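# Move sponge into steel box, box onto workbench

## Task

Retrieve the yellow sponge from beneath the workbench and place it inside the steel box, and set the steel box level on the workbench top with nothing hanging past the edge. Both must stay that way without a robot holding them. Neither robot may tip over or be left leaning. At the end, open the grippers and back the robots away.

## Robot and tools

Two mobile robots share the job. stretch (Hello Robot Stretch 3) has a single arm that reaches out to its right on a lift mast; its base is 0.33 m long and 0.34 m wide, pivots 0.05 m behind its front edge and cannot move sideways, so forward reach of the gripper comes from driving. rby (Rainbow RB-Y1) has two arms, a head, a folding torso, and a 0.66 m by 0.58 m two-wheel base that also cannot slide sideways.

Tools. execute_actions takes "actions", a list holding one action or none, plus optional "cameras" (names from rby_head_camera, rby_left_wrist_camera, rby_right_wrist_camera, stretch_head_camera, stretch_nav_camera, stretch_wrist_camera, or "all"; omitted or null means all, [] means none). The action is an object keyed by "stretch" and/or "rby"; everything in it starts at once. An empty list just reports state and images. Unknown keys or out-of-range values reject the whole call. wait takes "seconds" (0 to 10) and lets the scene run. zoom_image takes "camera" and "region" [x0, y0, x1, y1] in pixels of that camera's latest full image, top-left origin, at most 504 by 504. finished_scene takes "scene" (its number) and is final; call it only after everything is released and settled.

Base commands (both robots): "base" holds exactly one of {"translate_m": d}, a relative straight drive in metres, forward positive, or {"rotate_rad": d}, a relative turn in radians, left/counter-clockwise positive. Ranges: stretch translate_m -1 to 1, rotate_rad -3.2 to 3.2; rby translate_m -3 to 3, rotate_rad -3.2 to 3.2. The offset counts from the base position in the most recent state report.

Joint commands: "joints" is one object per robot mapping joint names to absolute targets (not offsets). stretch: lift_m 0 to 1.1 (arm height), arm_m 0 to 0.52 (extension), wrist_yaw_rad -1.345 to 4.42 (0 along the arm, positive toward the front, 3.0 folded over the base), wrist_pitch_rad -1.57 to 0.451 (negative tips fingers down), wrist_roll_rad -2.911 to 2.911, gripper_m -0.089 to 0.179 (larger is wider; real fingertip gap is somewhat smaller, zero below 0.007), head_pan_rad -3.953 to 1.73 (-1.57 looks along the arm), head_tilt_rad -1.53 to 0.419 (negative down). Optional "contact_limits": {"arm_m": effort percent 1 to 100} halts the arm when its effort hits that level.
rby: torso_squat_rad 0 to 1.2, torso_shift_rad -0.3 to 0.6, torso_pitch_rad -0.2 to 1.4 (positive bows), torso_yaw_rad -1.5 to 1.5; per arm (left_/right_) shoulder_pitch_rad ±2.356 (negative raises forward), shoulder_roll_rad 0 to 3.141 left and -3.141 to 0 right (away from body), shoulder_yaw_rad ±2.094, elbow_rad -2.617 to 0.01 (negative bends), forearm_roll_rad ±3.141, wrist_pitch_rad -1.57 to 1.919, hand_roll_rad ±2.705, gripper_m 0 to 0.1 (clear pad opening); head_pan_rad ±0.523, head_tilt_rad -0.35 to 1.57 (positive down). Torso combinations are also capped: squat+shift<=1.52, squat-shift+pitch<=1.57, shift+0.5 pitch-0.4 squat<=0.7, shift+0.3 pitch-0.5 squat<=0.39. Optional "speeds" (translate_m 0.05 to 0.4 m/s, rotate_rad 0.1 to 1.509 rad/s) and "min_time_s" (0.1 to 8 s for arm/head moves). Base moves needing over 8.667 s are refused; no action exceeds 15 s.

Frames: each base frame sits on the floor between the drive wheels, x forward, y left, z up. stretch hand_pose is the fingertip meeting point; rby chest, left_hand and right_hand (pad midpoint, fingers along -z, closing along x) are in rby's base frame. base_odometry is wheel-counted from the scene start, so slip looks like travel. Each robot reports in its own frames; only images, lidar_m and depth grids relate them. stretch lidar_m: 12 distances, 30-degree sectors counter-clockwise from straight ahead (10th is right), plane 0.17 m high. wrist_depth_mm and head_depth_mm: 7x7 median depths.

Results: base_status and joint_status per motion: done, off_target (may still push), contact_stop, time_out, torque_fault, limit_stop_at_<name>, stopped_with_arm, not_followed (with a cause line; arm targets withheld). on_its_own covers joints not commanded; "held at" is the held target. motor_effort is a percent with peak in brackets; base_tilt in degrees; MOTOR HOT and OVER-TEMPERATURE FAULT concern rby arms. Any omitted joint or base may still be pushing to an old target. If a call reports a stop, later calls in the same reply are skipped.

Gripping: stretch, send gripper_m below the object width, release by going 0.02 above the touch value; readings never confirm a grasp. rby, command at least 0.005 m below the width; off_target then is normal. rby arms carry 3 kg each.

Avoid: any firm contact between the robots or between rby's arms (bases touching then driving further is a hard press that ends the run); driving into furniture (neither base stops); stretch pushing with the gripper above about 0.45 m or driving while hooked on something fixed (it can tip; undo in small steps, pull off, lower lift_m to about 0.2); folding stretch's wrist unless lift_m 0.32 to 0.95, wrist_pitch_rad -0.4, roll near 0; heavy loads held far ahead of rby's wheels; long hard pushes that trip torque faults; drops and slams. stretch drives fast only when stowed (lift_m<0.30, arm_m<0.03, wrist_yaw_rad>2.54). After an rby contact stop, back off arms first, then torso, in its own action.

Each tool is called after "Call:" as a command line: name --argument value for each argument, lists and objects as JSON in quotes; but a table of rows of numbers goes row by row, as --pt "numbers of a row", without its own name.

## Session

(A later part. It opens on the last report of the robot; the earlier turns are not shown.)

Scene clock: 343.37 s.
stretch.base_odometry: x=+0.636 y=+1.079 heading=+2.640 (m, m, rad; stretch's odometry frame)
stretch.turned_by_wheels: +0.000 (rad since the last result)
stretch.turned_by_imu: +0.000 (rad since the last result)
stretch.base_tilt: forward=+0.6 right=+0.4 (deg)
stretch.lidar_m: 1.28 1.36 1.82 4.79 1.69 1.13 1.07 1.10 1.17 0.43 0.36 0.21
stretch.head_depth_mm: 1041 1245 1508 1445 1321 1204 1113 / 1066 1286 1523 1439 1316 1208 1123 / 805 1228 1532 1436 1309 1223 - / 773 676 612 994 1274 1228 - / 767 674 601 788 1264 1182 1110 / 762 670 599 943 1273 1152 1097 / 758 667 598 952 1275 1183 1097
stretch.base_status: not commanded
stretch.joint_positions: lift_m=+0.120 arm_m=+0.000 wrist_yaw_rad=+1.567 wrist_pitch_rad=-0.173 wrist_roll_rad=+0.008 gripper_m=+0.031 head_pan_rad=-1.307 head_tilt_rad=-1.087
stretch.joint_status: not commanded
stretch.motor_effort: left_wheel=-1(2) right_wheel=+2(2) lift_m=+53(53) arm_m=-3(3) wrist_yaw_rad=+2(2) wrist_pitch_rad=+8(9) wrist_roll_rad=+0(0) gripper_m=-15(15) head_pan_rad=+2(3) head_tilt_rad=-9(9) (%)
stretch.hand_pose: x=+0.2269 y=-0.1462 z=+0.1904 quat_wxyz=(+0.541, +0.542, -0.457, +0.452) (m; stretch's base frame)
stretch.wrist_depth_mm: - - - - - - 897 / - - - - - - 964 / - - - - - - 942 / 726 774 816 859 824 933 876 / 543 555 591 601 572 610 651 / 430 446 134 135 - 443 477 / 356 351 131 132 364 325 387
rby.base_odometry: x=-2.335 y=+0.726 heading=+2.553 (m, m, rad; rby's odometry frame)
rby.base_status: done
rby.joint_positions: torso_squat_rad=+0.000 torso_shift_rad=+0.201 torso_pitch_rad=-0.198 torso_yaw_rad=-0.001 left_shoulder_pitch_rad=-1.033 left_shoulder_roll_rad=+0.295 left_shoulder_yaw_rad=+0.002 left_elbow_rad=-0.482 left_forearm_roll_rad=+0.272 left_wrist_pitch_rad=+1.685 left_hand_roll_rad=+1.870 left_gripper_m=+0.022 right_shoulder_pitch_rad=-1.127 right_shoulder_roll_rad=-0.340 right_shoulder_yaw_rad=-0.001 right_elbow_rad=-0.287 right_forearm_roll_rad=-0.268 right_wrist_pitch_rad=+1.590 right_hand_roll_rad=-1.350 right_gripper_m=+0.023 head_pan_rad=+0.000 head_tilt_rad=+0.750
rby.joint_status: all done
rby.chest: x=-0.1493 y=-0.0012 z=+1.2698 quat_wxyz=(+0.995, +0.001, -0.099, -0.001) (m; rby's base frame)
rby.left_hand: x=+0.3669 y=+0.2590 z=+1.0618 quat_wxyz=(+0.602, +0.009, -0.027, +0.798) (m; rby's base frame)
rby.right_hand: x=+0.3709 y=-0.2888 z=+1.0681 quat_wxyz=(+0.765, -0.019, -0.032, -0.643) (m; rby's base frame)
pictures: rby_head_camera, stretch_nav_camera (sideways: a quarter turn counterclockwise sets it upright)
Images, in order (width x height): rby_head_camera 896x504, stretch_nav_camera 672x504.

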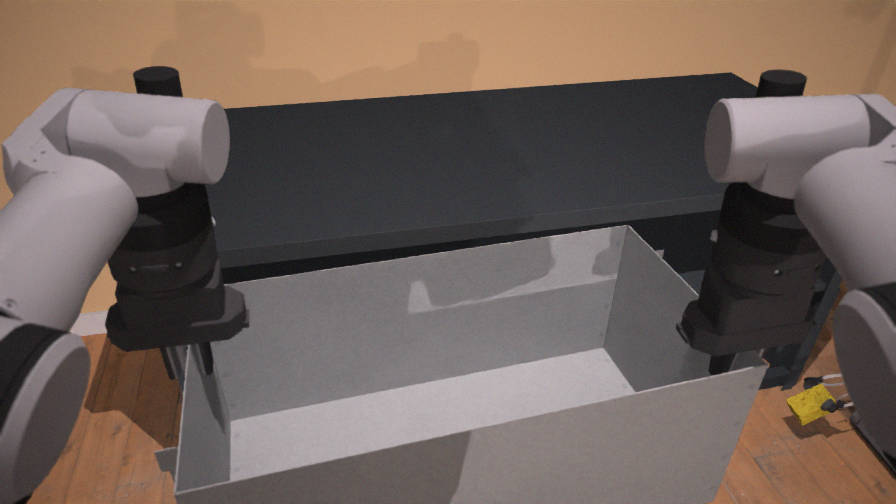

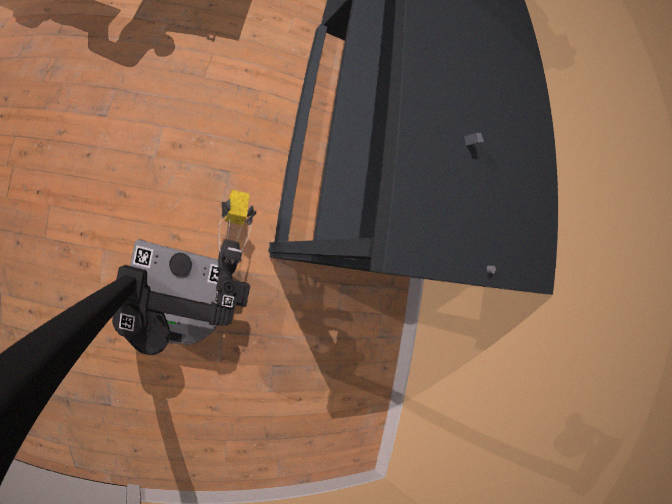

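Call:
execute_actions --actions '[{"rby":{"joints":{"torso_shift_rad":0.42}},"stretch":{"joints":{"head_pan_rad":-0.15,"head_tilt_rad":-0.25}}}]' --cameras '["rby_head_camera","stretch_head_camera"]'

Scene clock: 346.07 s.
stretch.base_odometry: x=+0.636 y=+1.079 heading=+2.640 (m, m, rad; stretch's odometry frame)
stretch.turned_by_wheels: +0.000 (rad since the last result)
stretch.turned_by_imu: +0.000 (rad since the last result)
stretch.base_tilt: forward=+0.6 right=+0.4 (deg)
stretch.lidar_m: 1.29 1.36 1.83 4.78 1.68 1.13 1.06 1.09 1.17 0.43 0.36 0.21
stretch.head_depth_mm: 1955 1975 1978 1877 1209 849 654 / 2410 2427 2456 2045 1190 842 1002 / 3141 3127 3186 2007 1180 1256 1164 / 3274 3387 3559 1952 1491 1597 1526 / 3192 3293 3499 3679 2704 2075 1604 / 3094 3254 3421 3566 2829 2042 1586 / 3041 3201 1459 1506 2543 2016 1581
stretch.base_status: not commanded
stretch.joint_positions: lift_m=+0.120 arm_m=+0.000 wrist_yaw_rad=+1.567 wrist_pitch_rad=-0.173 wrist_roll_rad=+0.008 gripper_m=+0.031 head_pan_rad=-0.157 head_tilt_rad=-0.261
stretch.joint_status: all done
stretch.motor_effort: left_wheel=-1(2) right_wheel=+2(1) lift_m=+53(52) arm_m=-3(3) wrist_yaw_rad=+1(2) wrist_pitch_rad=+8(8) wrist_roll_rad=+0(0) gripper_m=-15(15) head_pan_rad=+2(32) head_tilt_rad=+6(58) (%)
stretch.hand_pose: x=+0.2269 y=-0.1462 z=+0.1904 quat_wxyz=(+0.541, +0.542, -0.457, +0.452) (m; stretch's base frame)
stretch.wrist_depth_mm: - - - - - - 899 / - - - - - - 972 / - - - - - - 954 / 749 765 798 840 816 912 875 / 550 561 605 585 577 620 654 / 431 445 134 136 - 448 485 / 354 352 130 132 367 324 389
rby.base_odometry: x=-2.335 y=+0.726 heading=+2.552 (m, m, rad; rby's odometry frame)
rby.base_status: not commanded
rby.joint_positions: torso_squat_rad=+0.000 torso_shift_rad=+0.421 torso_pitch_rad=-0.198 torso_yaw_rad=-0.001 left_shoulder_pitch_rad=-1.033 left_shoulder_roll_rad=+0.295 left_shoulder_yaw_rad=+0.002 left_elbow_rad=-0.482 left_forearm_roll_rad=+0.272 left_wrist_pitch_rad=+1.685 left_hand_roll_rad=+1.870 left_gripper_m=+0.022 right_shoulder_pitch_rad=-1.127 right_shoulder_roll_rad=-0.340 right_shoulder_yaw_rad=-0.001 right_elbow_rad=-0.287 right_forearm_roll_rad=-0.268 right_wrist_pitch_rad=+1.590 right_hand_roll_rad=-1.350 right_gripper_m=+0.023 head_pan_rad=+0.000 head_tilt_rad=+0.750
rby.joint_status: all done
rby.chest: x=-0.0027 y=-0.0012 z=+1.2228 quat_wxyz=(+0.995, +0.001, -0.099, -0.001) (m; rby's base frame)
rby.left_hand: x=+0.5134 y=+0.2590 z=+1.0146 quat_wxyz=(+0.602, +0.009, -0.027, +0.798) (m; rby's base frame)
rby.right_hand: x=+0.5174 y=-0.2888 z=+1.0209 quat_wxyz=(+0.765, -0.019, -0.032, -0.643) (m; rby's base frame)
pictures: rby_head_camera, stretch_head_camera (sideways: a quarter turn clockwise sets it upright)
Images, in order (width x height): rby_head_camera 896x504, stretch_head_camera 896x504.

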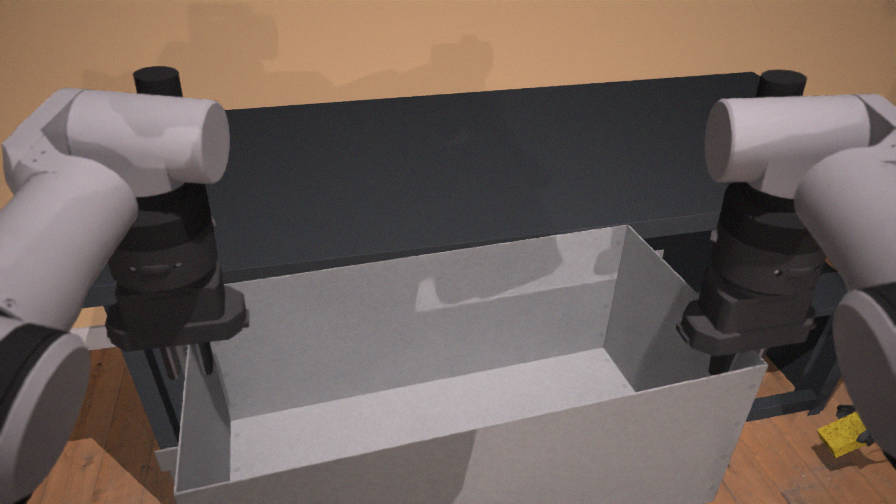

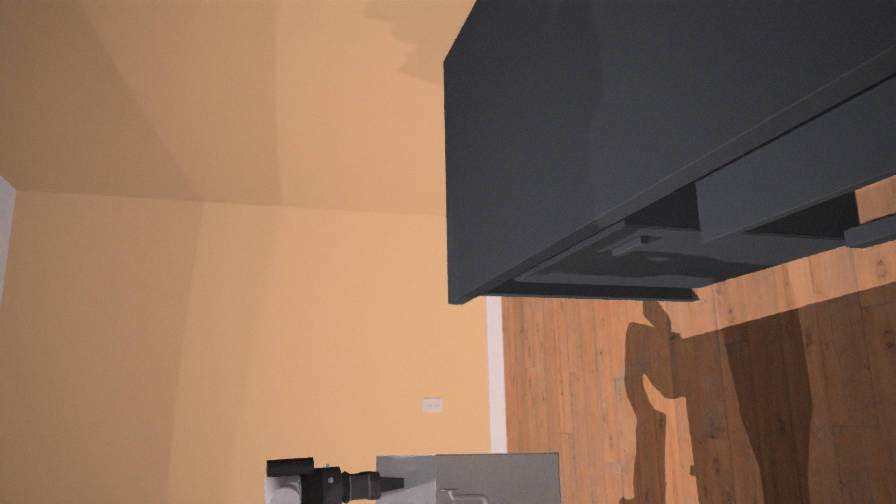

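Call:
execute_actions --actions '[{"rby":{"base":{"translate_m":0.12},"speeds":{"translate_m":0.08}},"stretch":{"joints":{"head_pan_rad":0.1,"head_tilt_rad":-0.3}}}]' --cameras '["rby_head_camera","stretch_head_camera"]'

Scene clock: 348.67 s.
stretch.base_odometry: x=+0.636 y=+1.079 heading=+2.640 (m, m, rad; stretch's odometry frame)
stretch.turned_by_wheels: +0.000 (rad since the last result)
stretch.turned_by_imu: +0.000 (rad since the last result)
stretch.base_tilt: forward=+0.6 right=+0.3 (deg)
stretch.lidar_m: 1.29 1.28 4.28 4.79 1.69 1.13 1.07 1.10 1.17 0.42 0.36 0.21
stretch.head_depth_mm: 3133 3243 3375 1813 1131 1260 1143 / 3181 3317 3449 3593 1726 1672 1497 / 3118 3311 3483 3648 2750 1985 1564 / 3135 3329 1530 1072 2574 1989 1544 / 3126 3326 961 1055 2547 1967 1533 / 3122 3268 3521 3641 2655 1894 1541 / 3203 3256 1356 1516 2636 1748 1528
stretch.base_status: not commanded
stretch.joint_positions: lift_m=+0.120 arm_m=+0.000 wrist_yaw_rad=+1.567 wrist_pitch_rad=-0.173 wrist_roll_rad=+0.008 gripper_m=+0.031 head_pan_rad=+0.093 head_tilt_rad=-0.296
stretch.joint_status: all done
stretch.motor_effort: left_wheel=-1(1) right_wheel=+1(1) lift_m=+53(53) arm_m=-3(3) wrist_yaw_rad=+2(2) wrist_pitch_rad=+8(9) wrist_roll_rad=+0(0) gripper_m=-16(15) head_pan_rad=+3(19) head_tilt_rad=-2(14) (%)
stretch.hand_pose: x=+0.2269 y=-0.1462 z=+0.1904 quat_wxyz=(+0.541, +0.542, -0.457, +0.452) (m; stretch's base frame)
stretch.wrist_depth_mm: - - - - - - 904 / - - - - - - 953 / - - - - - - 940 / 757 769 808 843 793 948 893 / 543 561 602 577 569 629 643 / 437 446 134 135 - 445 483 / 352 348 132 131 366 325 390
rby.base_odometry: x=-2.435 y=+0.793 heading=+2.552 (m, m, rad; rby's odometry frame)
rby.base_status: done
rby.joint_positions: torso_squat_rad=+0.000 torso_shift_rad=+0.421 torso_pitch_rad=-0.198 torso_yaw_rad=-0.001 left_shoulder_pitch_rad=-1.033 left_shoulder_roll_rad=+0.295 left_shoulder_yaw_rad=+0.002 left_elbow_rad=-0.482 left_forearm_roll_rad=+0.272 left_wrist_pitch_rad=+1.685 left_hand_roll_rad=+1.870 left_gripper_m=+0.022 right_shoulder_pitch_rad=-1.127 right_shoulder_roll_rad=-0.340 right_shoulder_yaw_rad=-0.001 right_elbow_rad=-0.287 right_forearm_roll_rad=-0.268 right_wrist_pitch_rad=+1.590 right_hand_roll_rad=-1.350 right_gripper_m=+0.023 head_pan_rad=+0.000 head_tilt_rad=+0.750
rby.joint_status: not commanded
rby.chest: x=-0.0028 y=-0.0012 z=+1.2228 quat_wxyz=(+0.995, +0.001, -0.099, -0.001) (m; rby's base frame)
rby.left_hand: x=+0.5134 y=+0.2590 z=+1.0147 quat_wxyz=(+0.602, +0.009, -0.027, +0.798) (m; rby's base frame)
rby.right_hand: x=+0.5173 y=-0.2888 z=+1.0210 quat_wxyz=(+0.765, -0.019, -0.032, -0.643) (m; rby's base frame)
pictures: rby_head_camera, stretch_head_camera (sideways: a quarter turn clockwise sets it upright)
Images, in order (width x height): rby_head_camera 896x504, stretch_head_camera 896x504.

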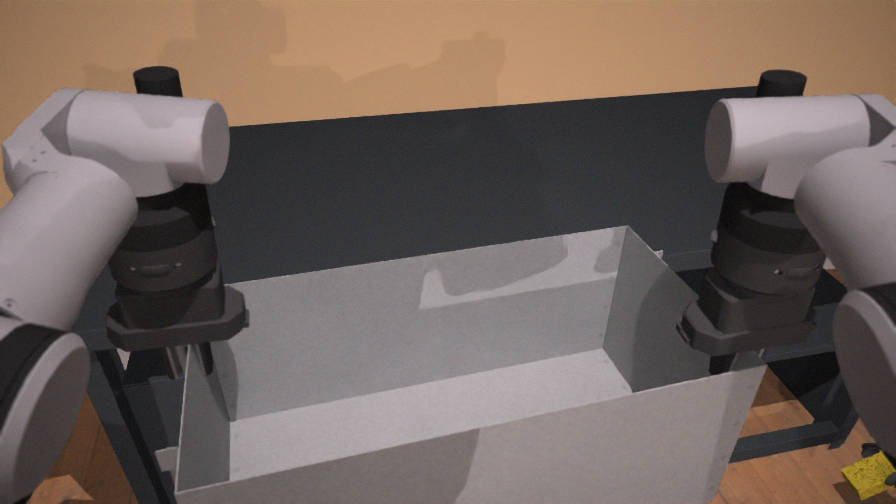

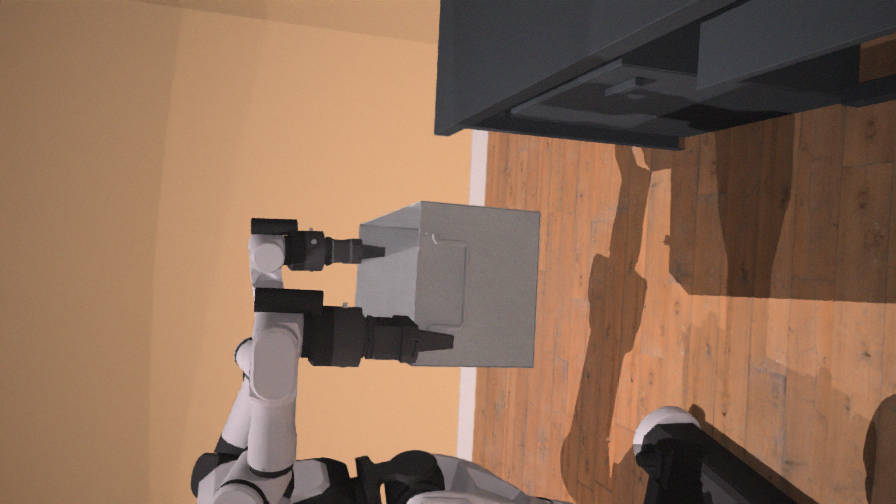

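Call:
execute_actions --actions '[{"rby":{"base":{"translate_m":0.3},"speeds":{"translate_m":0.07},"joints":{"torso_shift_rad":0.28}}}]' --cameras '["rby_head_camera","stretch_head_camera"]'

Scene clock: 354.33 s.
stretch.base_odometry: x=+0.636 y=+1.079 heading=+2.640 (m, m, rad; stretch's odometry frame)
stretch.turned_by_wheels: +0.000 (rad since the last result)
stretch.turned_by_imu: +0.001 (rad since the last result)
stretch.base_tilt: forward=+0.5 right=+0.3 (deg)
stretch.lidar_m: 1.29 1.12 4.26 4.77 1.68 1.13 1.07 1.10 1.17 0.43 0.36 0.21
stretch.head_depth_mm: 3134 3301 3444 1672 1123 1257 1140 / 3149 3249 3441 1011 1698 1666 1482 / 3098 3295 909 1007 2622 1990 1555 / 3169 3241 3473 3735 2687 1977 1563 / 3132 3323 3513 3638 2693 1837 1550 / 3154 1195 1270 1334 2404 1671 1410 / 3154 1035 1246 3289 1458 1534 1403
stretch.base_status: not commanded
stretch.joint_positions: lift_m=+0.120 arm_m=+0.000 wrist_yaw_rad=+1.567 wrist_pitch_rad=-0.173 wrist_roll_rad=+0.008 gripper_m=+0.031 head_pan_rad=+0.093 head_tilt_rad=-0.296
stretch.joint_status: not commanded
stretch.motor_effort: left_wheel=-2(1) right_wheel=+1(1) lift_m=+53(53) arm_m=-3(3) wrist_yaw_rad=+2(2) wrist_pitch_rad=+8(8) wrist_roll_rad=+0(0) gripper_m=-15(16) head_pan_rad=+2(2) head_tilt_rad=-2(3) (%)
stretch.hand_pose: x=+0.2269 y=-0.1462 z=+0.1904 quat_wxyz=(+0.541, +0.542, -0.457, +0.452) (m; stretch's base frame)
stretch.wrist_depth_mm: - - - - - - 890 / - - - - - - 968 / - - - - - - 961 / 749 784 801 818 820 925 905 / 551 559 596 598 563 620 640 / 424 438 134 135 - 448 484 / 349 356 131 131 368 325 393
rby.base_odometry: x=-2.684 y=+0.960 heading=+2.553 (m, m, rad; rby's odometry frame)
rby.base_status: done
rby.joint_positions: torso_squat_rad=+0.000 torso_shift_rad=+0.281 torso_pitch_rad=-0.198 torso_yaw_rad=-0.001 left_shoulder_pitch_rad=-1.033 left_shoulder_roll_rad=+0.295 left_shoulder_yaw_rad=+0.002 left_elbow_rad=-0.482 left_forearm_roll_rad=+0.272 left_wrist_pitch_rad=+1.685 left_hand_roll_rad=+1.870 left_gripper_m=+0.022 right_shoulder_pitch_rad=-1.127 right_shoulder_roll_rad=-0.340 right_shoulder_yaw_rad=-0.001 right_elbow_rad=-0.287 right_forearm_roll_rad=-0.268 right_wrist_pitch_rad=+1.590 right_hand_roll_rad=-1.350 right_gripper_m=+0.023 head_pan_rad=+0.000 head_tilt_rad=+0.750
rby.joint_status: all done
rby.chest: x=-0.0949 y=-0.0012 z=+1.2565 quat_wxyz=(+0.995, +0.001, -0.099, -0.001) (m; rby's base frame)
rby.left_hand: x=+0.4213 y=+0.2590 z=+1.0484 quat_wxyz=(+0.602, +0.009, -0.027, +0.798) (m; rby's base frame)
rby.right_hand: x=+0.4253 y=-0.2888 z=+1.0547 quat_wxyz=(+0.765, -0.019, -0.032, -0.644) (m; rby's base frame)
pictures: rby_head_camera, stretch_head_camera (sideways: a quarter turn clockwise sets it upright)
Images, in order (width x height): rby_head_camera 896x504, stretch_head_camera 896x504.

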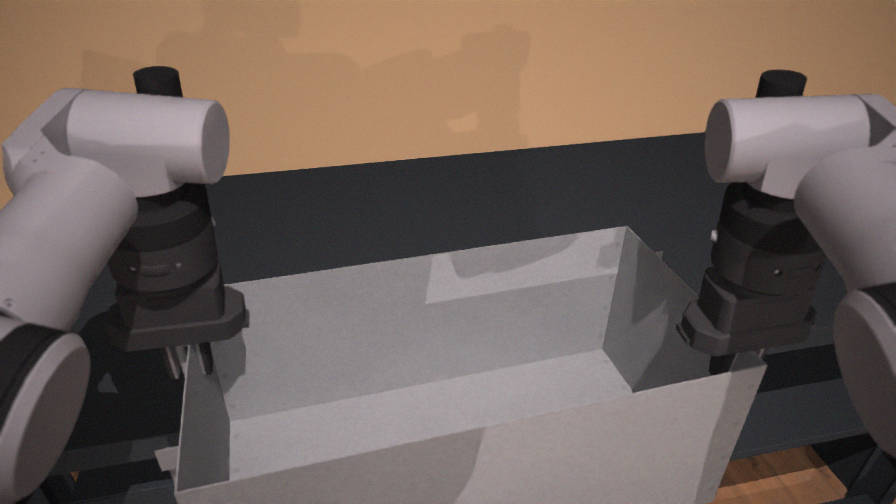

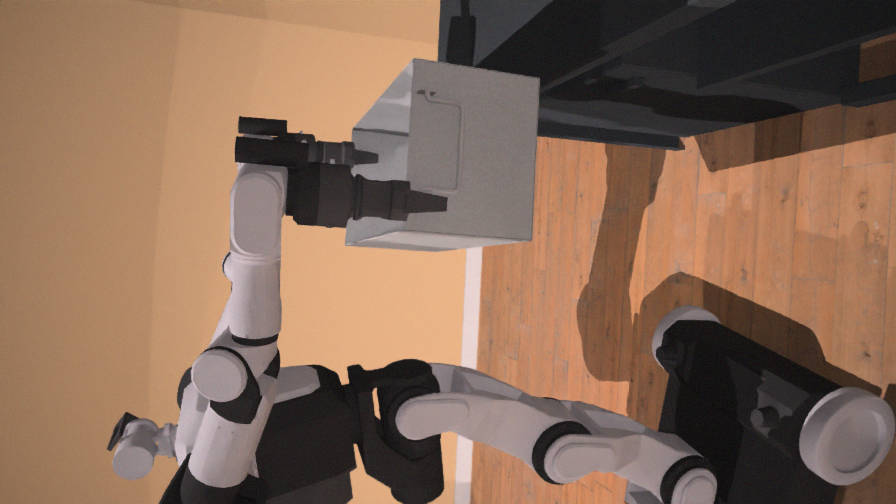

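Call:
execute_actions --actions '[{"rby":{"base":{"translate_m":0.17},"speeds":{"translate_m":0.05}},"stretch":{"joints":{"head_pan_rad":-0.1}}}]' --cameras '["rby_head_camera","stretch_head_camera"]'

Scene clock: 359.93 s.
MOTOR HOT: a motor of the right arm reached 65 °C. Now the hottest motor of the right arm, joint 5 (forearm roll), reports 65 °C. The temperature limit of the motors' drives, at which the controller stops that arm, is 80 °C. To cool a motor, set the load down, stop pushing, or move to a pose that needs little force.
stretch.base_odometry: x=+0.636 y=+1.079 heading=+2.640 (m, m, rad; stretch's odometry frame)
stretch.turned_by_wheels: +0.000 (rad since the last result)
stretch.turned_by_imu: +0.001 (rad since the last result)
stretch.base_tilt: forward=+0.8 right=+0.4 (deg)
stretch.lidar_m: 1.05 1.09 4.27 4.79 1.68 1.13 1.07 1.10 1.17 0.43 0.36 0.21
stretch.head_depth_mm: 2223 2234 2244 1820 1117 807 672 / 2839 2808 2851 1036 1068 869 1061 / 3252 3371 903 1004 1208 1411 1496 / 3196 3294 1464 1028 2056 1902 1541 / 3110 3277 3483 3707 2700 1953 1558 / 3093 3186 3427 3585 2664 1681 1445 / 3089 1051 1149 1239 1330 1591 1305
stretch.base_status: not commanded
stretch.joint_positions: lift_m=+0.120 arm_m=+0.000 wrist_yaw_rad=+1.567 wrist_pitch_rad=-0.173 wrist_roll_rad=+0.008 gripper_m=+0.031 head_pan_rad=-0.093 head_tilt_rad=-0.296
stretch.joint_status: all done
stretch.motor_effort: left_wheel=-1(1) right_wheel=+1(2) lift_m=+53(53) arm_m=-3(3) wrist_yaw_rad=+2(2) wrist_pitch_rad=+8(9) wrist_roll_rad=+0(0) gripper_m=-15(16) head_pan_rad=-3(15) head_tilt_rad=-3(2) (%)
stretch.hand_pose: x=+0.2269 y=-0.1462 z=+0.1904 quat_wxyz=(+0.541, +0.542, -0.457, +0.452) (m; stretch's base frame)
stretch.wrist_depth_mm: - - - - - - 911 / - - - - - - 977 / - 991 - - - - 971 / 747 787 798 841 827 919 910 / 549 567 604 583 564 637 653 / 427 438 134 135 - 443 482 / 351 352 131 132 368 325 387
rby.base_odometry: x=-2.826 y=+1.054 heading=+2.553 (m, m, rad; rby's odometry frame)
rby.base_status: done
rby.joint_positions: torso_squat_rad=+0.000 torso_shift_rad=+0.281 torso_pitch_rad=-0.198 torso_yaw_rad=-0.001 left_shoulder_pitch_rad=-1.033 left_shoulder_roll_rad=+0.295 left_shoulder_yaw_rad=+0.002 left_elbow_rad=-0.482 left_forearm_roll_rad=+0.272 left_wrist_pitch_rad=+1.685 left_hand_roll_rad=+1.870 left_gripper_m=+0.022 right_shoulder_pitch_rad=-1.127 right_shoulder_roll_rad=-0.340 right_shoulder_yaw_rad=-0.001 right_elbow_rad=-0.287 right_forearm_roll_rad=-0.268 right_wrist_pitch_rad=+1.590 right_hand_roll_rad=-1.350 right_gripper_m=+0.023 head_pan_rad=+0.000 head_tilt_rad=+0.750
rby.joint_status: not commanded
rby.chest: x=-0.0949 y=-0.0012 z=+1.2565 quat_wxyz=(+0.995, +0.001, -0.099, -0.001) (m; rby's base frame)
rby.left_hand: x=+0.4213 y=+0.2590 z=+1.0484 quat_wxyz=(+0.602, +0.009, -0.027, +0.798) (m; rby's base frame)
rby.right_hand: x=+0.4253 y=-0.2889 z=+1.0547 quat_wxyz=(+0.765, -0.019, -0.032, -0.644) (m; rby's base frame)
pictures: rby_head_camera, stretch_head_camera (sideways: a quarter turn clockwise sets it upright)
Images, in order (width x height): rby_head_camera 896x504, stretch_head_camera 896x504.

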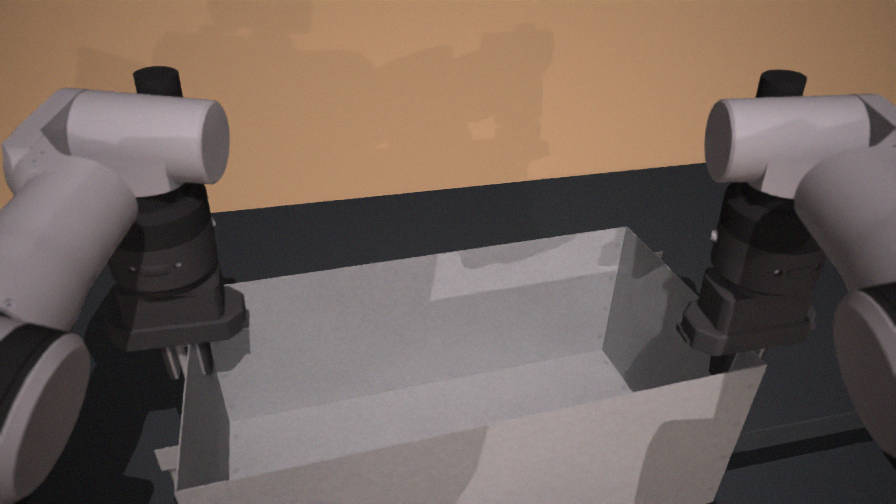

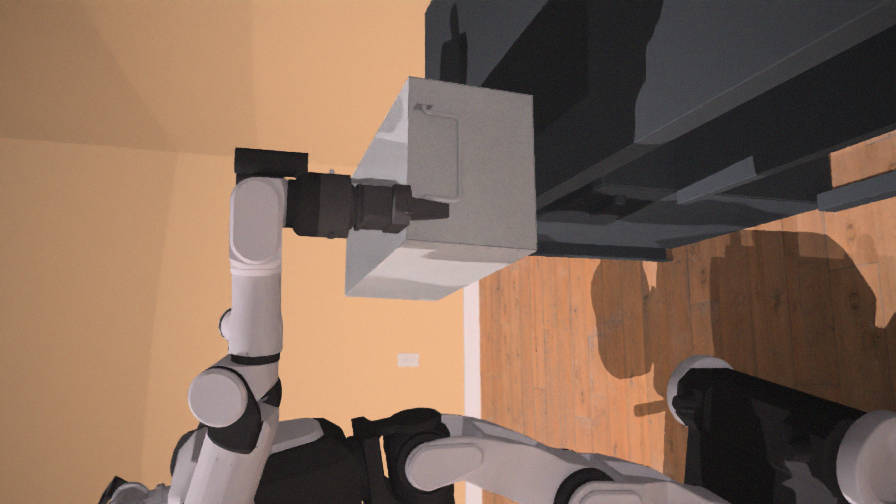

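Call:
execute_actions --actions '[{"rby":{"base":{"translate_m":0.13},"speeds":{"translate_m":0.06}}}]' --cameras '[]'

Call:
execute_actions --actions '[{"rby":{"joints":{"torso_shift_rad":0.36}}}]' --cameras '["rby_head_camera","stretch_head_camera"]'

Scene clock: 363.27 s.
MOTOR HOT: still on. Now the hottest motor of the right arm, joint 5 (forearm roll), reports 66 °C; a drive's own limit is 80 °C.
stretch.base_odometry: x=+0.636 y=+1.079 heading=+2.640 (m, m, rad; stretch's odometry frame)
stretch.turned_by_wheels: +0.000 (rad since the last result)
stretch.turned_by_imu: +0.000 (rad since the last result)
stretch.base_tilt: forward=+0.5 right=+0.0 (deg)
stretch.lidar_m: 1.02 1.15 4.26 4.79 1.68 1.13 1.06 1.10 1.17 0.43 0.36 0.21
stretch.head_depth_mm: 2225 2225 2148 1025 1059 810 673 / 2851 2804 885 981 1037 867 1062 / 3174 3428 1461 1086 1214 1409 1505 / 3203 3309 3513 1959 2053 1905 1545 / 3096 3234 3444 3655 2670 1757 1475 / 3101 1060 1140 1241 1341 1646 1297 / 3020 925 1132 1271 2346 1424 1353
stretch.base_status: not commanded
stretch.joint_positions: lift_m=+0.120 arm_m=+0.000 wrist_yaw_rad=+1.567 wrist_pitch_rad=-0.173 wrist_roll_rad=+0.008 gripper_m=+0.031 head_pan_rad=-0.093 head_tilt_rad=-0.296
stretch.joint_status: not commanded
stretch.motor_effort: left_wheel=-1(1) right_wheel=+1(1) lift_m=+53(53) arm_m=-3(3) wrist_yaw_rad=+2(2) wrist_pitch_rad=+8(8) wrist_roll_rad=+0(0) gripper_m=-15(15) head_pan_rad=-3(3) head_tilt_rad=-2(2) (%)
stretch.hand_pose: x=+0.2269 y=-0.1462 z=+0.1904 quat_wxyz=(+0.541, +0.542, -0.457, +0.452) (m; stretch's base frame)
stretch.wrist_depth_mm: - - - - - - 906 / - - - - - - 986 / - - 928 - - - 938 / 758 795 820 819 830 900 902 / 541 560 601 590 565 616 640 / 430 444 134 135 - 446 482 / 354 356 131 131 361 325 392
rby.base_odometry: x=-2.934 y=+1.127 heading=+2.552 (m, m, rad; rby's odometry frame)
rby.base_status: done
rby.joint_positions: torso_squat_rad=+0.000 torso_shift_rad=+0.281 torso_pitch_rad=-0.198 torso_yaw_rad=-0.001 left_shoulder_pitch_rad=-1.033 left_shoulder_roll_rad=+0.295 left_shoulder_yaw_rad=+0.002 left_elbow_rad=-0.482 left_forearm_roll_rad=+0.272 left_wrist_pitch_rad=+1.685 left_hand_roll_rad=+1.870 left_gripper_m=+0.021 right_shoulder_pitch_rad=-1.127 right_shoulder_roll_rad=-0.340 right_shoulder_yaw_rad=-0.001 right_elbow_rad=-0.287 right_forearm_roll_rad=-0.268 right_wrist_pitch_rad=+1.590 right_hand_roll_rad=-1.350 right_gripper_m=+0.023 head_pan_rad=+0.000 head_tilt_rad=+0.750
rby.joint_status: not commanded
rby.chest: x=-0.0949 y=-0.0012 z=+1.2565 quat_wxyz=(+0.995, +0.001, -0.099, -0.001) (m; rby's base frame)
rby.left_hand: x=+0.4213 y=+0.2590 z=+1.0484 quat_wxyz=(+0.602, +0.009, -0.027, +0.798) (m; rby's base frame)
rby.right_hand: x=+0.4253 y=-0.2889 z=+1.0547 quat_wxyz=(+0.765, -0.019, -0.032, -0.644) (m; rby's base frame)
pictures: none
No camera images: the call's "cameras" was empty. Leave "cameras" out to get every camera's image.

Scene clock: 364.57 s.
MOTOR HOT: still on. Now the hottest motor of the right arm, joint 5 (forearm roll), reports 66 °C; a drive's own limit is 80 °C.
stretch.base_odometry: x=+0.636 y=+1.079 heading=+2.640 (m, m, rad; stretch's odometry frame)
stretch.turned_by_wheels: +0.000 (rad since the last result)
stretch.turned_by_imu: +0.000 (rad since the last result)
stretch.base_tilt: forward=+0.6 right=+0.3 (deg)
stretch.lidar_m: 1.02 1.15 4.24 4.79 1.68 1.13 1.06 1.10 1.17 0.42 0.36 0.21
stretch.head_depth_mm: 2191 2245 902 1010 1047 807 675 / 2851 2811 900 997 1029 868 1059 / 3193 3423 1446 1242 1235 1413 1497 / 3196 3288 3586 3730 2036 1918 1550 / 3133 3151 1186 3389 2649 1769 1457 / 3097 944 1118 1232 1316 1639 1304 / 3009 1056 1136 3535 2531 1424 1351
stretch.base_status: not commanded
stretch.joint_positions: lift_m=+0.120 arm_m=+0.000 wrist_yaw_rad=+1.567 wrist_pitch_rad=-0.173 wrist_roll_rad=+0.008 gripper_m=+0.031 head_pan_rad=-0.093 head_tilt_rad=-0.296
stretch.joint_status: not commanded
stretch.motor_effort: left_wheel=-1(1) right_wheel=+1(1) lift_m=+52(53) arm_m=-3(3) wrist_yaw_rad=+3(2) wrist_pitch_rad=+8(8) wrist_roll_rad=+0(0) gripper_m=-16(16) head_pan_rad=-2(2) head_tilt_rad=-2(3) (%)
stretch.hand_pose: x=+0.2269 y=-0.1462 z=+0.1904 quat_wxyz=(+0.541, +0.542, -0.457, +0.452) (m; stretch's base frame)
stretch.wrist_depth_mm: - - - - - - 876 / - - - - - - 979 / - - 953 - - - 945 / 752 775 793 844 811 901 901 / 548 563 608 569 568 628 645 / 430 445 134 136 - 440 490 / 355 352 131 131 365 323 388
rby.base_odometry: x=-2.934 y=+1.127 heading=+2.552 (m, m, rad; rby's odometry frame)
rby.base_status: not commanded
rby.joint_positions: torso_squat_rad=+0.000 torso_shift_rad=+0.361 torso_pitch_rad=-0.198 torso_yaw_rad=-0.001 left_shoulder_pitch_rad=-1.033 left_shoulder_roll_rad=+0.295 left_shoulder_yaw_rad=+0.002 left_elbow_rad=-0.482 left_forearm_roll_rad=+0.272 left_wrist_pitch_rad=+1.685 left_hand_roll_rad=+1.870 left_gripper_m=+0.021 right_shoulder_pitch_rad=-1.127 right_shoulder_roll_rad=-0.340 right_shoulder_yaw_rad=-0.001 right_elbow_rad=-0.287 right_forearm_roll_rad=-0.268 right_wrist_pitch_rad=+1.590 right_hand_roll_rad=-1.350 right_gripper_m=+0.023 head_pan_rad=+0.000 head_tilt_rad=+0.750
rby.joint_status: all done
rby.chest: x=-0.0416 y=-0.0012 z=+1.2388 quat_wxyz=(+0.995, +0.001, -0.099, -0.001) (m; rby's base frame)
rby.left_hand: x=+0.4745 y=+0.2591 z=+1.0306 quat_wxyz=(+0.602, +0.009, -0.027, +0.798) (m; rby's base frame)
rby.right_hand: x=+0.4785 y=-0.2889 z=+1.0369 quat_wxyz=(+0.765, -0.019, -0.032, -0.644) (m; rby's base frame)
pictures: rby_head_camera, stretch_head_camera (sideways: a quarter turn clockwise sets it upright)
Images, in order (width x height): rby_head_camera 896x504, stretch_head_camera 896x504.

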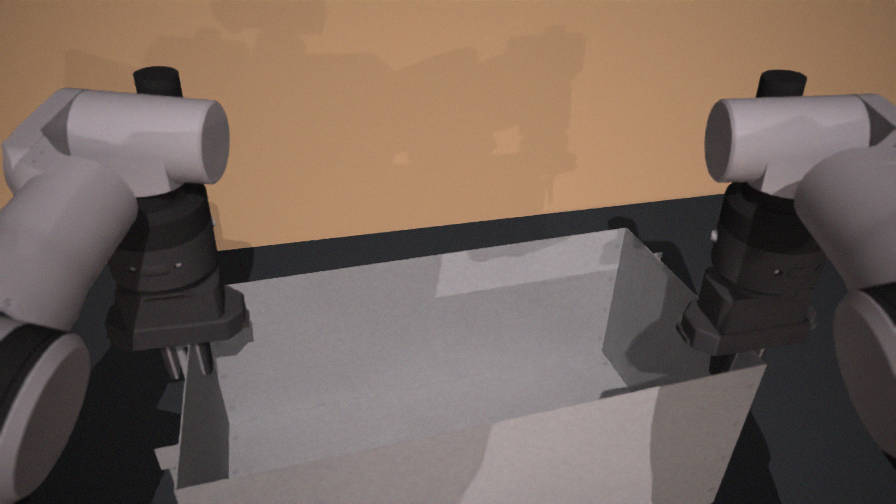

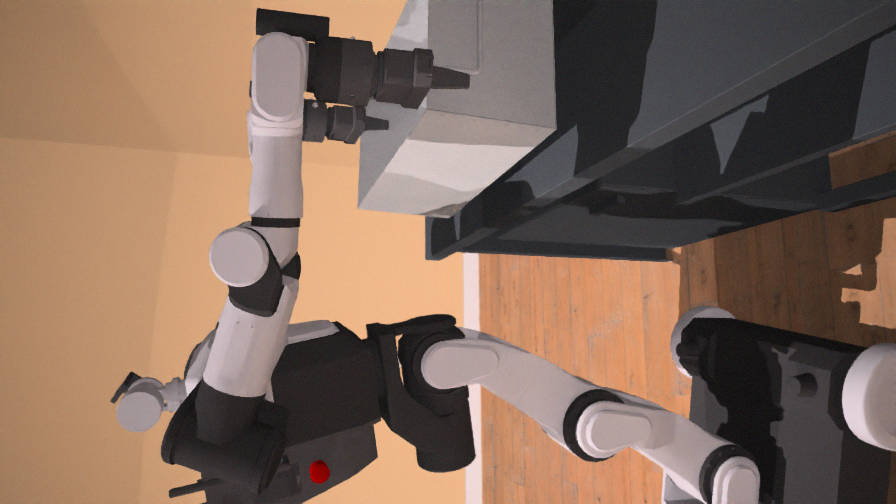

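Fully over with margin. Lower.

Call:
execute_actions --actions '[{"rby":{"joints":{"torso_squat_rad":0.12}}}]' --cameras '["stretch_head_camera"]'

Scene clock: 365.90 s.
MOTOR HOT: still on. Now the hottest motor of the right arm, joint 5 (forearm roll), reports 66 °C; a drive's own limit is 80 °C.
stretch.base_odometry: x=+0.636 y=+1.079 heading=+2.640 (m, m, rad; stretch's odometry frame)
stretch.turned_by_wheels: +0.000 (rad since the last result)
stretch.turned_by_imu: +0.000 (rad since the last result)
stretch.base_tilt: forward=+0.6 right=+0.4 (deg)
stretch.lidar_m: 1.02 1.15 4.26 4.78 1.68 1.13 1.07 1.10 1.17 0.43 0.36 0.21
stretch.head_depth_mm: 2239 2221 897 1012 1050 806 672 / 2833 2859 901 995 1023 866 1058 / 3202 3447 1447 1251 1236 1412 1514 / 3157 3342 3583 3702 2059 1908 1553 / 3156 3208 1172 3431 2557 1768 1466 / 3091 939 1120 1240 1314 1576 1293 / 3055 1056 1136 3463 2624 1427 1355
stretch.base_status: not commanded
stretch.joint_positions: lift_m=+0.120 arm_m=+0.000 wrist_yaw_rad=+1.567 wrist_pitch_rad=-0.173 wrist_roll_rad=+0.008 gripper_m=+0.031 head_pan_rad=-0.093 head_tilt_rad=-0.296
stretch.joint_status: not commanded
stretch.motor_effort: left_wheel=-1(1) right_wheel=+1(1) lift_m=+52(53) arm_m=-3(4) wrist_yaw_rad=+1(1) wrist_pitch_rad=+8(8) wrist_roll_rad=+0(0) gripper_m=-15(15) head_pan_rad=-2(3) head_tilt_rad=-3(3) (%)
stretch.hand_pose: x=+0.2269 y=-0.1462 z=+0.1904 quat_wxyz=(+0.541, +0.542, -0.457, +0.452) (m; stretch's base frame)
stretch.wrist_depth_mm: - - - - - - 899 / - - - - - - - / - - 949 - - - 934 / 748 780 803 857 827 947 887 / 542 554 603 591 569 613 632 / 428 443 135 136 - 446 494 / 354 357 131 131 367 324 391
rby.base_odometry: x=-2.934 y=+1.127 heading=+2.552 (m, m, rad; rby's odometry frame)
rby.base_status: not commanded
rby.joint_positions: torso_squat_rad=+0.120 torso_shift_rad=+0.361 torso_pitch_rad=-0.198 torso_yaw_rad=-0.001 left_shoulder_pitch_rad=-1.033 left_shoulder_roll_rad=+0.295 left_shoulder_yaw_rad=+0.002 left_elbow_rad=-0.482 left_forearm_roll_rad=+0.272 left_wrist_pitch_rad=+1.685 left_hand_roll_rad=+1.870 left_gripper_m=+0.021 right_shoulder_pitch_rad=-1.127 right_shoulder_roll_rad=-0.340 right_shoulder_yaw_rad=-0.001 right_elbow_rad=-0.287 right_forearm_roll_rad=-0.268 right_wrist_pitch_rad=+1.590 right_hand_roll_rad=-1.350 right_gripper_m=+0.023 head_pan_rad=+0.000 head_tilt_rad=+0.750
rby.joint_status: all done
rby.chest: x=-0.0435 y=-0.0012 z=+1.2341 quat_wxyz=(+0.995, +0.001, -0.099, -0.001) (m; rby's base frame)
rby.left_hand: x=+0.4727 y=+0.2591 z=+1.0261 quat_wxyz=(+0.602, +0.009, -0.027, +0.798) (m; rby's base frame)
rby.right_hand: x=+0.4766 y=-0.2888 z=+1.0324 quat_wxyz=(+0.765, -0.019, -0.032, -0.644) (m; rby's base frame)
pictures: stretch_head_camera (sideways: a quarter turn clockwise sets it upright)
Images, in order (width x height): stretch_head_camera 896x504.

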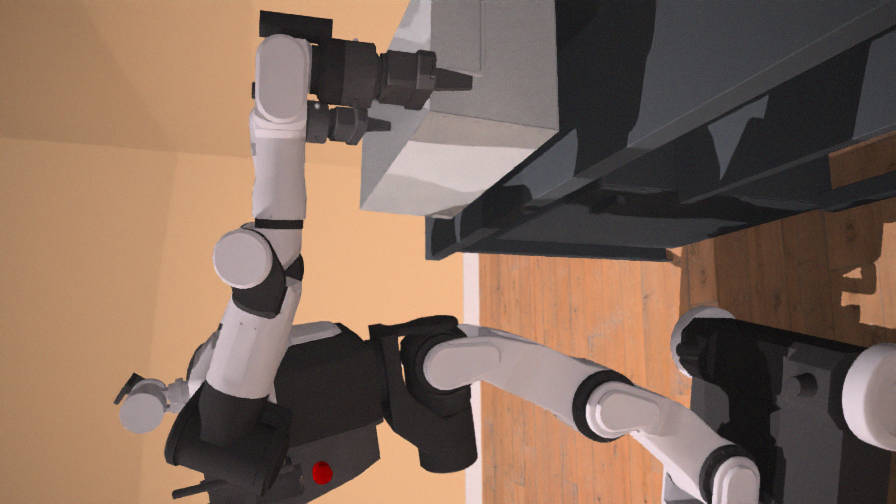

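Call:
execute_actions --actions '[{"rby":{"joints":{"torso_pitch_rad":-0.14,"left_wrist_pitch_rad":1.625,"right_wrist_pitch_rad":1.53},"min_time_s":1.5}}]' --cameras '["stretch_head_camera"]'

Scene clock: 368.00 s.
MOTOR HOT: still on. Now the hottest motor of the right arm, joint 5 (forearm roll), reports 66 °C; a drive's own limit is 80 °C.
stretch.base_odometry: x=+0.636 y=+1.079 heading=+2.640 (m, m, rad; stretch's odometry frame)
stretch.turned_by_wheels: +0.000 (rad since the last result)
stretch.turned_by_imu: +0.000 (rad since the last result)
stretch.base_tilt: forward=+0.7 right=+0.3 (deg)
stretch.lidar_m: 1.02 1.15 4.26 4.80 1.67 1.12 1.07 1.10 1.17 0.43 0.36 0.21
stretch.head_depth_mm: 2231 2221 896 1000 1033 811 671 / 2869 2845 923 1036 1028 868 1064 / 3262 3393 1465 1289 1241 1410 1495 / 3167 3311 3504 3623 2031 1906 1540 / 3125 3198 1148 1265 2568 1765 1466 / 3035 934 1113 1228 1312 1572 1296 / 3015 3105 1135 3444 2665 1432 1356
stretch.base_status: not commanded
stretch.joint_positions: lift_m=+0.120 arm_m=+0.000 wrist_yaw_rad=+1.567 wrist_pitch_rad=-0.173 wrist_roll_rad=+0.008 gripper_m=+0.031 head_pan_rad=-0.093 head_tilt_rad=-0.296
stretch.joint_status: not commanded
stretch.motor_effort: left_wheel=-1(1) right_wheel=+1(1) lift_m=+53(53) arm_m=-3(3) wrist_yaw_rad=+2(3) wrist_pitch_rad=+8(8) wrist_roll_rad=+0(0) gripper_m=-16(16) head_pan_rad=-3(3) head_tilt_rad=-2(2) (%)
stretch.hand_pose: x=+0.2269 y=-0.1462 z=+0.1904 quat_wxyz=(+0.541, +0.542, -0.457, +0.452) (m; stretch's base frame)
stretch.wrist_depth_mm: - - - - - - 896 / - - - - - - 958 / - - 978 - - - 922 / 766 809 806 859 822 862 876 / 546 550 605 597 576 629 642 / 425 445 133 135 - 446 478 / 353 353 130 131 377 325 388
rby.base_odometry: x=-2.934 y=+1.127 heading=+2.552 (m, m, rad; rby's odometry frame)
rby.base_status: not commanded
rby.joint_positions: torso_squat_rad=+0.120 torso_shift_rad=+0.361 torso_pitch_rad=-0.138 torso_yaw_rad=-0.001 left_shoulder_pitch_rad=-1.033 left_shoulder_roll_rad=+0.295 left_shoulder_yaw_rad=+0.002 left_elbow_rad=-0.482 left_forearm_roll_rad=+0.272 left_wrist_pitch_rad=+1.625 left_hand_roll_rad=+1.870 left_gripper_m=+0.021 right_shoulder_pitch_rad=-1.127 right_shoulder_roll_rad=-0.340 right_shoulder_yaw_rad=-0.001 right_elbow_rad=-0.287 right_forearm_roll_rad=-0.268 right_wrist_pitch_rad=+1.530 right_hand_roll_rad=-1.350 right_gripper_m=+0.023 head_pan_rad=+0.000 head_tilt_rad=+0.750
rby.joint_status: all done
rby.chest: x=-0.0252 y=-0.0012 z=+1.2372 quat_wxyz=(+0.998, +0.001, -0.069, -0.001) (m; rby's base frame)
rby.left_hand: x=+0.4914 y=+0.2588 z=+0.9983 quat_wxyz=(+0.603, +0.009, -0.026, +0.797) (m; rby's base frame)
rby.right_hand: x=+0.4958 y=-0.2895 z=+1.0046 quat_wxyz=(+0.766, -0.020, -0.033, -0.642) (m; rby's base frame)
pictures: stretch_head_camera (sideways: a quarter turn clockwise sets it upright)
Images, in order (width x height): stretch_head_camera 896x504.

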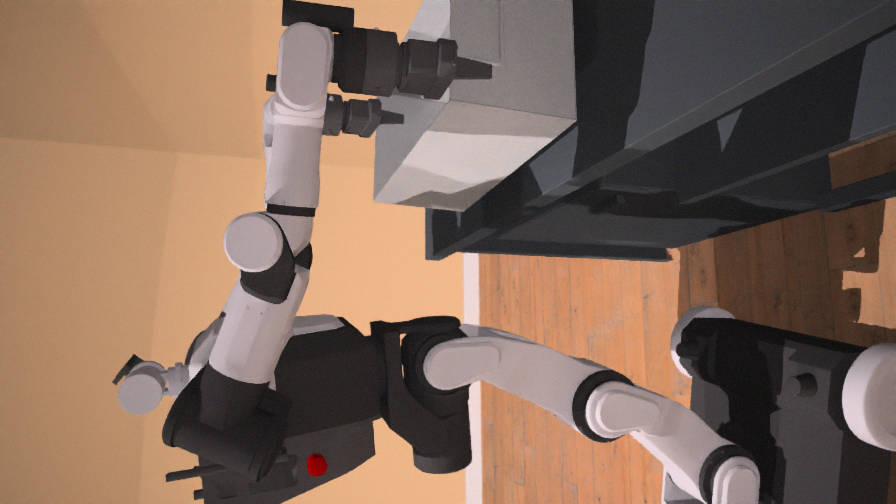

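Keep lowering until contact.

Call:
execute_actions --actions '[{"rby":{"joints":{"torso_pitch_rad":-0.06,"left_wrist_pitch_rad":1.545,"right_wrist_pitch_rad":1.45},"min_time_s":2}}]' --cameras '["stretch_head_camera"]'

Scene clock: 370.57 s.
MOTOR HOT: still on. Now the hottest motor of the right arm, joint 5 (forearm roll), reports 66 °C; a drive's own limit is 80 °C.
stretch.base_odometry: x=+0.636 y=+1.079 heading=+2.640 (m, m, rad; stretch's odometry frame)
stretch.turned_by_wheels: +0.000 (rad since the last result)
stretch.turned_by_imu: +0.000 (rad since the last result)
stretch.base_tilt: forward=+0.7 right=+0.4 (deg)
stretch.lidar_m: 1.02 1.15 4.27 4.77 1.68 1.13 1.06 1.10 1.17 0.43 0.36 0.21
stretch.head_depth_mm: 2212 2227 916 959 1027 805 672 / 2855 2831 1422 1146 1027 876 1061 / 3226 3368 3376 1400 1229 1422 1513 / 3145 3319 986 3644 2056 1898 1546 / 3103 1354 1147 1275 2553 1761 1474 / 3067 927 1111 1244 1316 1577 1301 / 3069 3082 1264 3449 2624 1422 1357
stretch.base_status: not commanded
stretch.joint_positions: lift_m=+0.120 arm_m=+0.000 wrist_yaw_rad=+1.567 wrist_pitch_rad=-0.173 wrist_roll_rad=+0.008 gripper_m=+0.031 head_pan_rad=-0.093 head_tilt_rad=-0.296
stretch.joint_status: not commanded
stretch.motor_effort: left_wheel=-1(1) right_wheel=+1(1) lift_m=+53(53) arm_m=-4(3) wrist_yaw_rad=+2(2) wrist_pitch_rad=+8(8) wrist_roll_rad=+0(0) gripper_m=-16(15) head_pan_rad=-3(3) head_tilt_rad=-3(3) (%)
stretch.hand_pose: x=+0.2269 y=-0.1462 z=+0.1904 quat_wxyz=(+0.541, +0.542, -0.457, +0.452) (m; stretch's base frame)
stretch.wrist_depth_mm: - - - - - - 896 / - - - - - - 959 / - - 966 - - - 961 / 752 787 807 848 810 925 901 / 539 558 595 582 587 627 637 / 426 449 134 136 - 439 480 / 354 353 131 132 371 326 391
rby.base_odometry: x=-2.934 y=+1.126 heading=+2.552 (m, m, rad; rby's odometry frame)
rby.base_status: not commanded
rby.joint_positions: torso_squat_rad=+0.120 torso_shift_rad=+0.359 torso_pitch_rad=-0.061 torso_yaw_rad=-0.001 left_shoulder_pitch_rad=-1.035 left_shoulder_roll_rad=+0.296 left_shoulder_yaw_rad=+0.002 left_elbow_rad=-0.484 left_forearm_roll_rad=+0.272 left_wrist_pitch_rad=+1.546 left_hand_roll_rad=+1.870 left_gripper_m=+0.022 right_shoulder_pitch_rad=-1.131 right_shoulder_roll_rad=-0.342 right_shoulder_yaw_rad=-0.001 right_elbow_rad=-0.289 right_forearm_roll_rad=-0.268 right_wrist_pitch_rad=+1.451 right_hand_roll_rad=-1.350 right_gripper_m=+0.023 head_pan_rad=+0.000 head_tilt_rad=+0.750
rby.joint_status: all done
rby.chest: x=-0.0025 y=-0.0010 z=+1.2399 quat_wxyz=(+1.000, +0.001, -0.031, -0.001) (m; rby's base frame)
rby.left_hand: x=+0.5137 y=+0.2586 z=+0.9632 quat_wxyz=(+0.605, +0.006, -0.027, +0.796) (m; rby's base frame)
rby.right_hand: x=+0.5196 y=-0.2903 z=+0.9710 quat_wxyz=(+0.768, -0.019, -0.038, -0.639) (m; rby's base frame)
pictures: stretch_head_camera (sideways: a quarter turn clockwise sets it upright)
Images, in order (width x height): stretch_head_camera 896x504.

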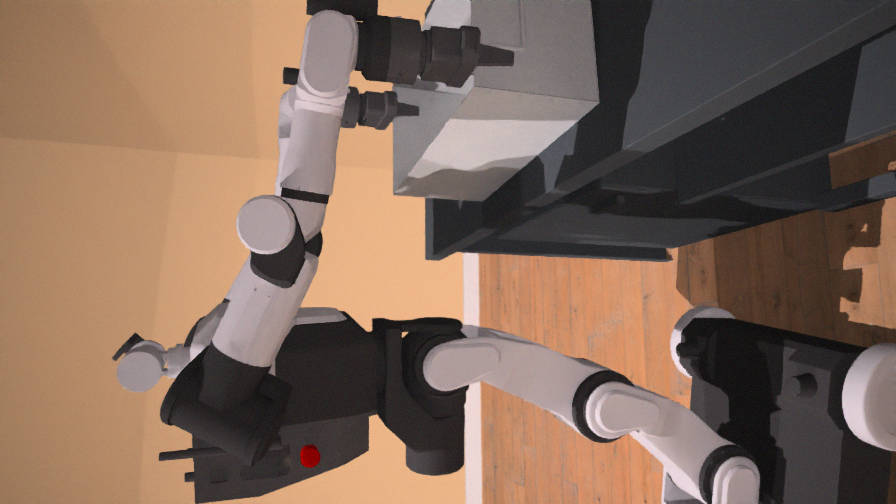

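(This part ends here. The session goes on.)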